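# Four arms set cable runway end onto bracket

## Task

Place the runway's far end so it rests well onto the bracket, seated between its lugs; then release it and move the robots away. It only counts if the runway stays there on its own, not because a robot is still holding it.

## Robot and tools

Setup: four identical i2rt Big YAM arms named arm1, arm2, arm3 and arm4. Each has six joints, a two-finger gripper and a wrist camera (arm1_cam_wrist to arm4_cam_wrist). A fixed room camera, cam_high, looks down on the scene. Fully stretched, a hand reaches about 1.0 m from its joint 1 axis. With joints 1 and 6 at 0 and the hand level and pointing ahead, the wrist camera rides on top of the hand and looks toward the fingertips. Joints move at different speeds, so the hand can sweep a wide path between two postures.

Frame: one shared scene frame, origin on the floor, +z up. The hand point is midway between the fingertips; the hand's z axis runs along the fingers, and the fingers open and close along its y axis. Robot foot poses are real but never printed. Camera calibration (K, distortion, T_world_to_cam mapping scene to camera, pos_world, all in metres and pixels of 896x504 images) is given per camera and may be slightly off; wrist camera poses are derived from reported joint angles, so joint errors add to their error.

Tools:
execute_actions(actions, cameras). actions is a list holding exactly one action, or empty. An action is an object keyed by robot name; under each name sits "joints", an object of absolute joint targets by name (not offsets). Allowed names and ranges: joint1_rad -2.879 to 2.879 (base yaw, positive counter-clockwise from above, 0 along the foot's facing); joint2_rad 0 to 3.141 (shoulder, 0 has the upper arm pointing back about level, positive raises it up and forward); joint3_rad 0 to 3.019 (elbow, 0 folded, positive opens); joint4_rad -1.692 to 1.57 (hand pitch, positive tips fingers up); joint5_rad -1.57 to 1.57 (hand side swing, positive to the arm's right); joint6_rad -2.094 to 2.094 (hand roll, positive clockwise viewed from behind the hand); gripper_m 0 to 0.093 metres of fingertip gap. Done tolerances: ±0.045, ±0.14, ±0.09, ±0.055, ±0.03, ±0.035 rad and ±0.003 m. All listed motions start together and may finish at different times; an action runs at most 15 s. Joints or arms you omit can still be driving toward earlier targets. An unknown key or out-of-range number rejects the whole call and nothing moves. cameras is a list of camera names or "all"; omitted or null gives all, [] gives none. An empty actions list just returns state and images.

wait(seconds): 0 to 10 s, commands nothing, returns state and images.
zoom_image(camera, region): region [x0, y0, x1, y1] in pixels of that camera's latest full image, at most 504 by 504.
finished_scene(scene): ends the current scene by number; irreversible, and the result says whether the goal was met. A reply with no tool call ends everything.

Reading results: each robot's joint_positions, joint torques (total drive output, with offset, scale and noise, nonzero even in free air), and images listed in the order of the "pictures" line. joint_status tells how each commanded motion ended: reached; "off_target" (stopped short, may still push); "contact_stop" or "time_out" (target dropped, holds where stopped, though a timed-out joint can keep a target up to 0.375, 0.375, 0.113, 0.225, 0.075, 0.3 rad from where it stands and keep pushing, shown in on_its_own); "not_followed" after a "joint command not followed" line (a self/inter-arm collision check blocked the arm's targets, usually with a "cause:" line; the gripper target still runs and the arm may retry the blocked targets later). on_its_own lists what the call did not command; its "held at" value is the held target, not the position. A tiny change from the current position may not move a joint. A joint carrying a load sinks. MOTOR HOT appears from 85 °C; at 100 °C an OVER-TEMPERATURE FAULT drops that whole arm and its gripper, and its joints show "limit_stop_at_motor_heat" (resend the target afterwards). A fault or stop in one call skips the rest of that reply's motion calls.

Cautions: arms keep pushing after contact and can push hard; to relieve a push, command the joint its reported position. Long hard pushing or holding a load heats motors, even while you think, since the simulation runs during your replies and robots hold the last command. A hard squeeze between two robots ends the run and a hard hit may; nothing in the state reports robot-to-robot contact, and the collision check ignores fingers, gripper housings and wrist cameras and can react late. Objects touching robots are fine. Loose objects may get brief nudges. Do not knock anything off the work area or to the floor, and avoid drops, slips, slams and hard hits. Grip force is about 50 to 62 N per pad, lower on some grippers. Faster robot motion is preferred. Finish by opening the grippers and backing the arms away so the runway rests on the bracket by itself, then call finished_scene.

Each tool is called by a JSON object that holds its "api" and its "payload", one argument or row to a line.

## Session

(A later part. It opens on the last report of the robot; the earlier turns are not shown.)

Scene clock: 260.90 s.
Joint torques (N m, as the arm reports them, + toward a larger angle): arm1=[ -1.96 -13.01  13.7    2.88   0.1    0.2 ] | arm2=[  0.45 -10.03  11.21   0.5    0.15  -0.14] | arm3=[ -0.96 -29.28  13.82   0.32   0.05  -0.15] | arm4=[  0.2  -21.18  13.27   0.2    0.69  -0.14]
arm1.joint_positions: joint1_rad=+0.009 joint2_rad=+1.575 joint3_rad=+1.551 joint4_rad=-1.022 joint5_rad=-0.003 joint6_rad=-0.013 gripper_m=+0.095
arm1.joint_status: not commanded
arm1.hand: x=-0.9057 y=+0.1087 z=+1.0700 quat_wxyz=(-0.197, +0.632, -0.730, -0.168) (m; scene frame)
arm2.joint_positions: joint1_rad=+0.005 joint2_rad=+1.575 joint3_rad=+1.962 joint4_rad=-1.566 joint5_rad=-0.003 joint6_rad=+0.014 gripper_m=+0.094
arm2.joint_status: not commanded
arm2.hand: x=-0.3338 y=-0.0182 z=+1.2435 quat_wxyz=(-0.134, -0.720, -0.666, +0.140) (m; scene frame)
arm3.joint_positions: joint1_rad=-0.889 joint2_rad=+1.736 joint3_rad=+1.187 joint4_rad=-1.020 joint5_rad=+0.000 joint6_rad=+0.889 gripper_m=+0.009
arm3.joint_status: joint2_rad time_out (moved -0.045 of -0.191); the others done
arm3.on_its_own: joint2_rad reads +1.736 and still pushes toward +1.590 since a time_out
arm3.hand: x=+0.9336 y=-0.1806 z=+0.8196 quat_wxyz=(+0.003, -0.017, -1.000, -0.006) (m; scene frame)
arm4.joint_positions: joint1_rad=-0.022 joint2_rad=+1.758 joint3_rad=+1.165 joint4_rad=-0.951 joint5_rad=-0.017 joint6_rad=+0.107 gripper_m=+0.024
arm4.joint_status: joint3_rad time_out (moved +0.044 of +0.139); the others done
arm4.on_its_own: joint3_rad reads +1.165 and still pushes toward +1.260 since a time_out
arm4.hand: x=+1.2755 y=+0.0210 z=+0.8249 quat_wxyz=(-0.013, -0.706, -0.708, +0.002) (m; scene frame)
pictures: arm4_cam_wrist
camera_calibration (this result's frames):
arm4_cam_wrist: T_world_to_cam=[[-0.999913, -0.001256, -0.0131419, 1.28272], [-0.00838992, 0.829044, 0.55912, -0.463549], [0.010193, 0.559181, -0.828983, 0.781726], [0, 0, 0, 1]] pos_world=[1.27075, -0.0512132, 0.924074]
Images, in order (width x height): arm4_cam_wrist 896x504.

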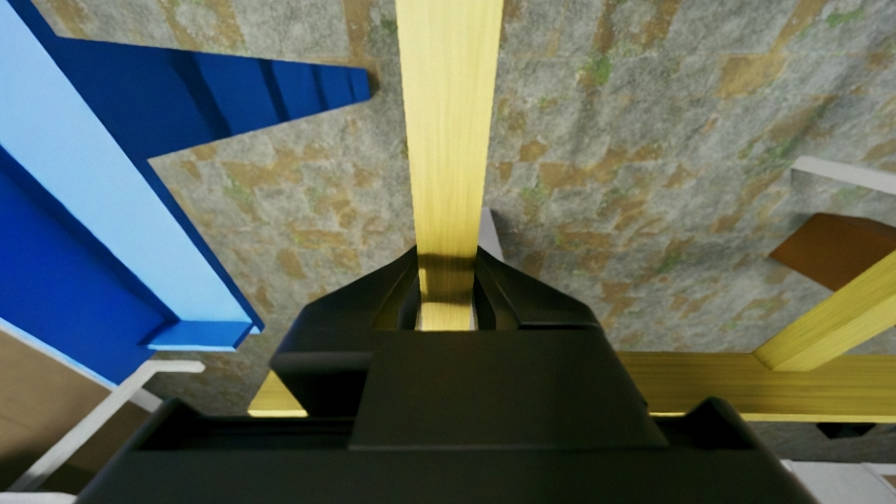

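{"api": "execute_actions", "payload": {
  "actions": [
    {"arm3":{"joints":{"joint1_rad":-1.0,"joint2_rad":1.695,"joint3_rad":1.41,"joint4_rad":-1.085,"joint6_rad":0.786}},"arm4":{"joints":{"joint1_rad":0.119,"joint2_rad":1.686,"joint3_rad":1.30,"joint4_rad":-0.962,"joint6_rad":0.245}}}
  ],
  "cameras": ["arm4_cam_wrist","cam_high"]
}}

Scene clock: 270.87 s.
Joint torques (N m, as the arm reports them, + toward a larger angle): arm1=[ -1.88 -13.08  13.71   2.88   0.1    0.21] | arm2=[ 0.71 -9.82 11.29  0.44  0.16 -0.16] | arm3=[ -0.33 -27.67  17.03  -0.19   0.28  -0.1 ] | arm4=[  0.76 -20.07  12.8   -0.02   0.33  -0.14]
arm1.joint_positions: joint1_rad=+0.009 joint2_rad=+1.575 joint3_rad=+1.551 joint4_rad=-1.022 joint5_rad=-0.003 joint6_rad=-0.013 gripper_m=+0.095
arm1.joint_status: not commanded
arm1.hand: x=-0.9057 y=+0.1087 z=+1.0700 quat_wxyz=(-0.197, +0.632, -0.730, -0.168) (m; scene frame)
arm2.joint_positions: joint1_rad=+0.005 joint2_rad=+1.575 joint3_rad=+1.962 joint4_rad=-1.566 joint5_rad=-0.003 joint6_rad=+0.014 gripper_m=+0.094
arm2.joint_status: not commanded
arm2.hand: x=-0.3338 y=-0.0182 z=+1.2435 quat_wxyz=(-0.134, -0.720, -0.666, +0.140) (m; scene frame)
arm3.joint_positions: joint1_rad=-0.997 joint2_rad=+1.806 joint3_rad=+1.314 joint4_rad=-1.061 joint5_rad=-0.005 joint6_rad=+0.784 gripper_m=+0.009
arm3.joint_status: joint3_rad time_out (moved +0.127 of +0.223); the others done
arm3.on_its_own: joint3_rad reads +1.314 and still pushes toward +1.410 since a time_out
arm3.hand: x=+0.9993 y=-0.1890 z=+0.8282 quat_wxyz=(-0.001, -0.018, -1.000, -0.013) (m; scene frame)
arm4.joint_positions: joint1_rad=+0.115 joint2_rad=+1.763 joint3_rad=+1.213 joint4_rad=-0.954 joint5_rad=-0.008 joint6_rad=+0.252 gripper_m=+0.024
arm4.joint_status: all done
arm4.hand: x=+1.3436 y=+0.0125 z=+0.8382 quat_wxyz=(-0.028, -0.709, -0.705, +0.014) (m; scene frame)
pictures: arm4_cam_wrist, cam_high
camera_calibration (this result's frames):
arm4_cam_wrist: T_world_to_cam=[[-0.999811, 0.00742232, -0.0179859, 1.35483], [-0.00317687, 0.849705, 0.527249, -0.443879], [0.0191961, 0.527206, -0.84952, 0.802259], [0, 0, 0, 1]] pos_world=[1.33776, -0.055846, 0.939938]
Images, in order (width x height): arm4_cam_wrist 896x504, cam_high 896x504.

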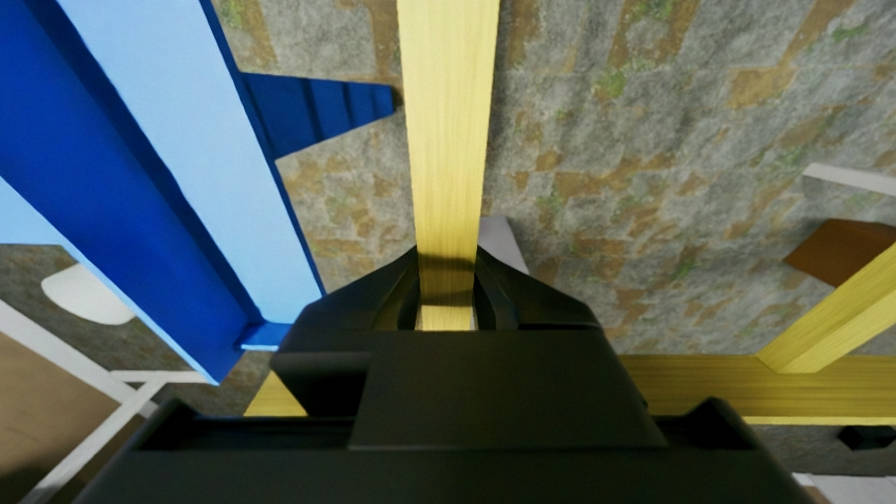

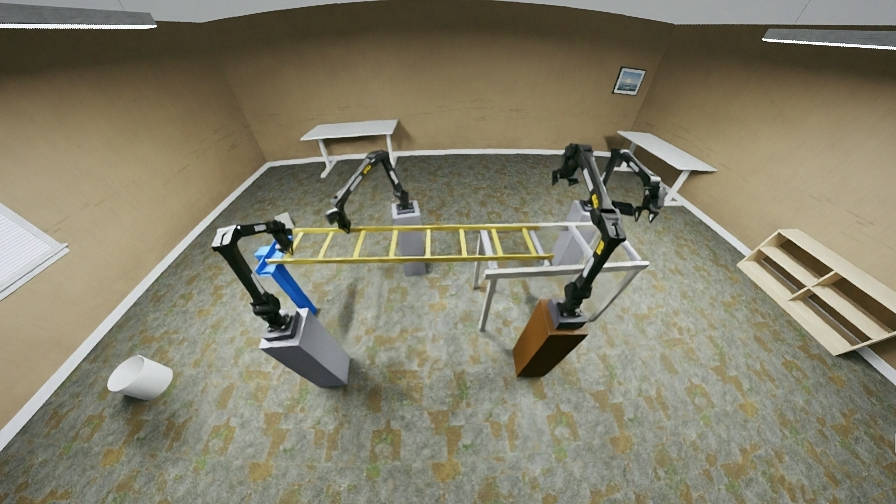

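{"api": "execute_actions", "payload": {
  "actions": [
    {"arm3":{"joints":{"joint1_rad":-1.05,"joint2_rad":1.855,"joint3_rad":1.575,"joint4_rad":-1.11,"joint6_rad":0.71}},"arm4":{"joints":{"joint1_rad":0.23,"joint2_rad":1.775,"joint3_rad":1.33,"joint4_rad":-0.99,"joint6_rad":0.35}}}
  ],
  "cameras": ["arm4_cam_wrist","cam_high"]
}}

Scene clock: 285.83 s.
Joint torques (N m, as the arm reports them, + toward a larger angle): arm1=[ -1.87 -13.03  13.71   2.89   0.11   0.2 ] | arm2=[  0.63 -10.24  11.22   0.4    0.16  -0.18] | arm3=[ -0.21 -29.96  17.29  -0.28   0.19  -0.23] | arm4=[  0.8  -21.93  12.11  -0.68   0.15  -0.11]
arm1.joint_positions: joint1_rad=+0.009 joint2_rad=+1.575 joint3_rad=+1.551 joint4_rad=-1.022 joint5_rad=-0.003 joint6_rad=-0.013 gripper_m=+0.095
arm1.joint_status: not commanded
arm1.hand: x=-0.9057 y=+0.1087 z=+1.0700 quat_wxyz=(-0.197, +0.632, -0.730, -0.168) (m; scene frame)
arm2.joint_positions: joint1_rad=+0.005 joint2_rad=+1.575 joint3_rad=+1.962 joint4_rad=-1.566 joint5_rad=-0.003 joint6_rad=+0.014 gripper_m=+0.094
arm2.joint_status: not commanded
arm2.hand: x=-0.3338 y=-0.0182 z=+1.2435 quat_wxyz=(-0.134, -0.720, -0.666, +0.140) (m; scene frame)
arm3.joint_positions: joint1_rad=-1.049 joint2_rad=+1.967 joint3_rad=+1.476 joint4_rad=-1.086 joint5_rad=-0.004 joint6_rad=+0.723 gripper_m=+0.009
arm3.joint_status: joint3_rad time_out (moved +0.162 of +0.261); the others done
arm3.on_its_own: joint3_rad reads +1.476 and still pushes toward +1.575 since a time_out
arm3.hand: x=+1.0547 y=-0.1776 z=+0.7991 quat_wxyz=(+0.007, -0.014, -1.000, -0.005) (m; scene frame)
arm4.joint_positions: joint1_rad=+0.227 joint2_rad=+1.864 joint3_rad=+1.247 joint4_rad=-0.968 joint5_rad=-0.004 joint6_rad=+0.354 gripper_m=+0.024
arm4.joint_status: all done
arm4.hand: x=+1.3973 y=+0.0278 z=+0.8003 quat_wxyz=(+0.008, -0.705, -0.709, -0.004) (m; scene frame)
pictures: arm4_cam_wrist, cam_high
camera_calibration (this result's frames):
arm4_cam_wrist: T_world_to_cam=[[-0.999966, -0.00282542, 0.00778959, 1.38759], [0.0023244, 0.806679, 0.590985, -0.4942], [-0.00795348, 0.590983, -0.806645, 0.762898], [0, 0, 0, 1]] pos_world=[1.39476, -0.0482791, 0.896644]
Images, in order (width x height): arm4_cam_wrist 896x504, cam_high 896x504.

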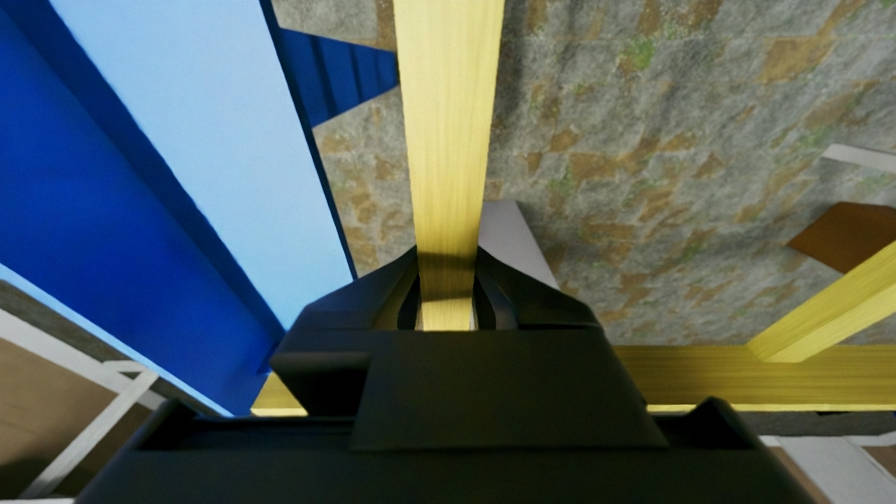

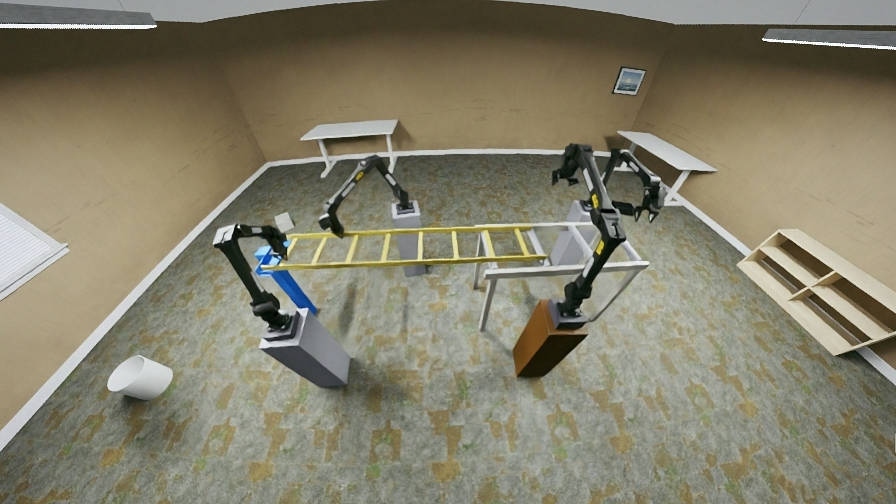

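{"api": "execute_actions", "payload": {
  "actions": [
    {"arm3":{"joints":{"joint2_rad":1.95,"joint3_rad":1.49}},"arm4":{"joints":{"joint2_rad":1.85,"joint3_rad":1.26}}}
  ],
  "cameras": []
}}

{"api": "execute_actions", "payload": {
  "actions": [
    {"arm3":{"joints":{"gripper_m":0.06}},"arm4":{"joints":{"gripper_m":0.06}}}
  ],
  "cameras": []
}}

{"api": "execute_actions", "payload": {
  "actions": [
    {"arm3":{"joints":{"joint2_rad":1.6,"joint3_rad":1.75,"joint4_rad":-1.5}},"arm4":{"joints":{"joint2_rad":1.5,"joint3_rad":1.55,"joint4_rad":-1.4}}}
  ],
  "cameras": ["arm4_cam_wrist","arm3_cam_wrist","cam_high"]
}}

Scene clock: 292.10 s.
Joint torques (N m, as the arm reports them, + toward a larger angle): arm1=[ -1.89 -13.02  13.72   2.88   0.11   0.2 ] | arm2=[ 0.6  -9.84 11.3   0.51  0.17 -0.13] | arm3=[ -0.36 -23.88   9.63  -0.25   0.38  -0.23] | arm4=[  0.96 -18.91   6.69  -0.9   -0.13  -0.1 ]
arm1.joint_positions: joint1_rad=+0.009 joint2_rad=+1.575 joint3_rad=+1.551 joint4_rad=-1.022 joint5_rad=-0.003 joint6_rad=-0.013 gripper_m=+0.095
arm1.joint_status: not commanded
arm1.hand: x=-0.9057 y=+0.1087 z=+1.0700 quat_wxyz=(-0.197, +0.632, -0.730, -0.168) (m; scene frame)
arm2.joint_positions: joint1_rad=+0.005 joint2_rad=+1.575 joint3_rad=+1.962 joint4_rad=-1.566 joint5_rad=-0.003 joint6_rad=+0.014 gripper_m=+0.094
arm2.joint_status: not commanded
arm2.hand: x=-0.3338 y=-0.0182 z=+1.2435 quat_wxyz=(-0.134, -0.720, -0.666, +0.140) (m; scene frame)
arm3.joint_positions: joint1_rad=-1.046 joint2_rad=+1.993 joint3_rad=+1.476 joint4_rad=-1.087 joint5_rad=-0.008 joint6_rad=+0.723 gripper_m=+0.009
arm3.joint_status: all done
arm3.hand: x=+1.0506 y=-0.1777 z=+0.7850 quat_wxyz=(+0.018, -0.012, -1.000, +0.003) (m; scene frame)
arm4.joint_positions: joint1_rad=+0.225 joint2_rad=+1.899 joint3_rad=+1.247 joint4_rad=-0.962 joint5_rad=+0.003 joint6_rad=+0.354 gripper_m=+0.024
arm4.joint_status: all done
arm4.hand: x=+1.3942 y=+0.0301 z=+0.7834 quat_wxyz=(+0.023, -0.706, -0.708, -0.007) (m; scene frame)
pictures: none
No camera images: the call's "cameras" was empty. Leave "cameras" out to get every camera's image.

Scene clock: 292.83 s.
Joint torques (N m, as the arm reports them, + toward a larger angle): arm1=[ -1.86 -13.03  13.72   2.87   0.11   0.2 ] | arm2=[ 0.42 -9.73 11.27  0.47  0.18 -0.15] | arm3=[ -0.12 -20.05   9.78   0.17   0.2   -0.18] | arm4=[  0.92 -16.78   6.9   -0.47  -0.12  -0.1 ]
arm1.joint_positions: joint1_rad=+0.009 joint2_rad=+1.575 joint3_rad=+1.551 joint4_rad=-1.022 joint5_rad=-0.003 joint6_rad=-0.013 gripper_m=+0.095
arm1.joint_status: not commanded
arm1.hand: x=-0.9057 y=+0.1087 z=+1.0700 quat_wxyz=(-0.197, +0.632, -0.730, -0.168) (m; scene frame)
arm2.joint_positions: joint1_rad=+0.005 joint2_rad=+1.575 joint3_rad=+1.962 joint4_rad=-1.566 joint5_rad=-0.003 joint6_rad=+0.014 gripper_m=+0.094
arm2.joint_status: not commanded
arm2.hand: x=-0.3338 y=-0.0182 z=+1.2435 quat_wxyz=(-0.134, -0.720, -0.666, +0.140) (m; scene frame)
arm3.joint_positions: joint1_rad=-1.046 joint2_rad=+1.953 joint3_rad=+1.476 joint4_rad=-1.096 joint5_rad=-0.004 joint6_rad=+0.719 gripper_m=+0.060
arm3.joint_status: all done
arm3.hand: x=+1.0526 y=-0.1772 z=+0.8064 quat_wxyz=(+0.006, -0.010, -1.000, -0.006) (m; scene frame)
arm4.joint_positions: joint1_rad=+0.226 joint2_rad=+1.876 joint3_rad=+1.247 joint4_rad=-0.973 joint5_rad=+0.003 joint6_rad=+0.354 gripper_m=+0.060
arm4.joint_status: all done
arm4.hand: x=+1.3946 y=+0.0297 z=+0.7947 quat_wxyz=(+0.017, -0.706, -0.708, -0.005) (m; scene frame)
pictures: none
No camera images: the call's "cameras" was empty. Leave "cameras" out to get every camera's image.

Scene clock: 294.50 s.
Joint torques (N m, as the arm reports them, + toward a larger angle): arm1=[ -1.88 -13.02  13.72   2.87   0.11   0.2 ] | arm2=[  0.44 -10.06  11.25   0.42   0.15  -0.15] | arm3=[ -0.42 -17.16  10.71   0.56   0.19  -0.2 ] | arm4=[  0.83 -11.87   8.59  -0.11  -0.12  -0.11]
arm1.joint_positions: joint1_rad=+0.009 joint2_rad=+1.575 joint3_rad=+1.551 joint4_rad=-1.022 joint5_rad=-0.003 joint6_rad=-0.013 gripper_m=+0.095
arm1.joint_status: not commanded
arm1.hand: x=-0.9057 y=+0.1087 z=+1.0700 quat_wxyz=(-0.197, +0.632, -0.730, -0.168) (m; scene frame)
arm2.joint_positions: joint1_rad=+0.005 joint2_rad=+1.575 joint3_rad=+1.962 joint4_rad=-1.566 joint5_rad=-0.003 joint6_rad=+0.014 gripper_m=+0.094
arm2.joint_status: not commanded
arm2.hand: x=-0.3338 y=-0.0182 z=+1.2435 quat_wxyz=(-0.134, -0.720, -0.666, +0.140) (m; scene frame)
arm3.joint_positions: joint1_rad=-1.046 joint2_rad=+1.609 joint3_rad=+1.742 joint4_rad=-1.486 joint5_rad=-0.004 joint6_rad=+0.718 gripper_m=+0.060
arm3.joint_status: all done
arm3.hand: x=+1.0323 y=-0.1988 z=+1.0879 quat_wxyz=(-0.078, -0.010, -0.994, -0.077) (m; scene frame)
arm4.joint_positions: joint1_rad=+0.226 joint2_rad=+1.503 joint3_rad=+1.540 joint4_rad=-1.382 joint5_rad=+0.003 joint6_rad=+0.354 gripper_m=+0.060
arm4.joint_status: all done
arm4.hand: x=+1.3954 y=+0.0301 z=+1.0812 quat_wxyz=(-0.099, -0.701, -0.704, +0.049) (m; scene frame)
pictures: arm3_cam_wrist, arm4_cam_wrist, cam_high
camera_calibration (this result's frames):
arm3_cam_wrist: T_world_to_cam=[[-0.0121807, -0.987677, -0.156032, -0.0151172], [-0.901924, -0.0565201, 0.42818, 0.461352], [-0.431723, 0.145944, -0.890121, 1.56336], [0, 0, 0, 1]] pos_world=[1.09086, -0.217018, 1.19168]
arm4_cam_wrist: T_world_to_cam=[[-0.997575, -0.00837398, -0.0690946, 1.46342], [-0.0349486, 0.918776, 0.393229, -0.399643], [0.0601896, 0.39469, -0.916841, 1.01802], [0, 0, 0, 1]] pos_world=[1.38463, -0.0223636, 1.19162]
Images, in order (width x height): arm3_cam_wrist 896x504, arm4_cam_wrist 896x504, cam_high 896x504.

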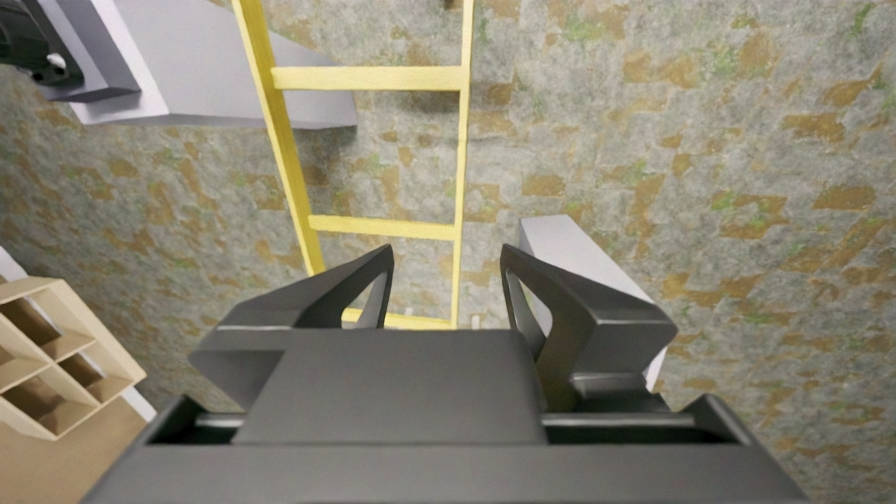

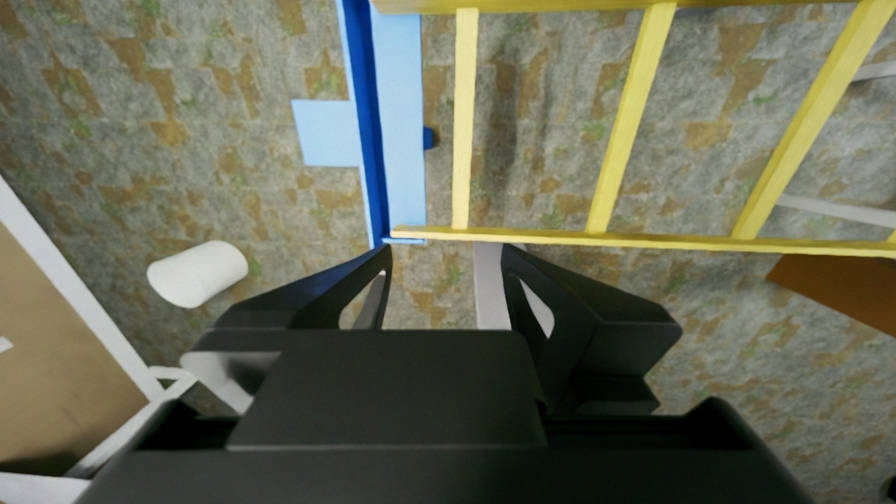

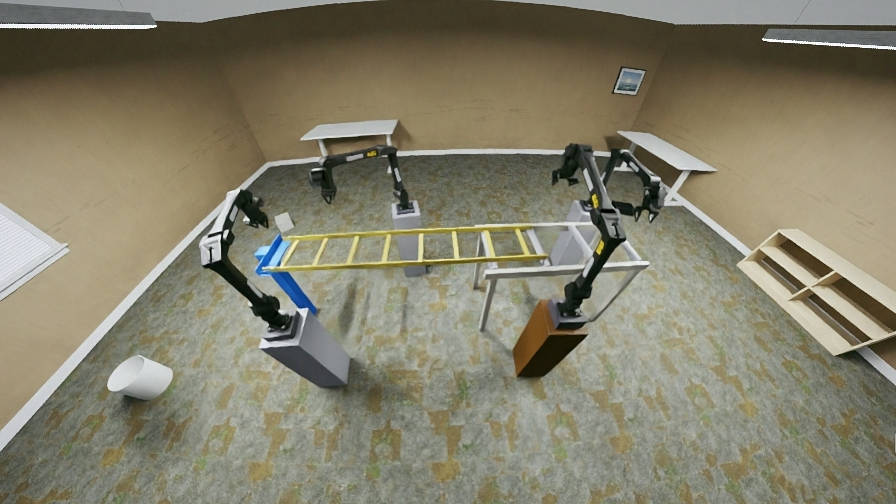

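{"api": "zoom_image", "payload": {
  "camera": "arm4_cam_wrist",
  "region": [320, 0, 520, 260]
}}

{"api": "finished_scene", "payload": {
  "scene": 1
}}

Region (320, 0, 520, 260) of arm4_cam_wrist's 896x504 image, scaled by 1.938, with more detail than that image has; it fills the left 388 columns of this view, and the rest is white.

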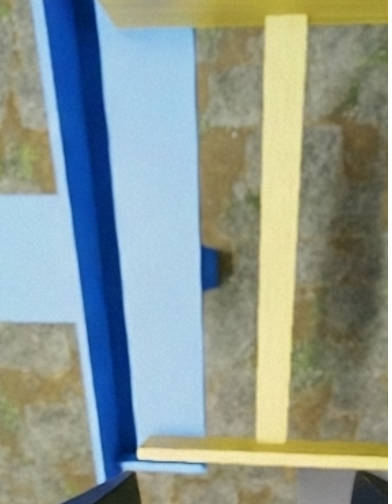

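The scene is finished: the task was done.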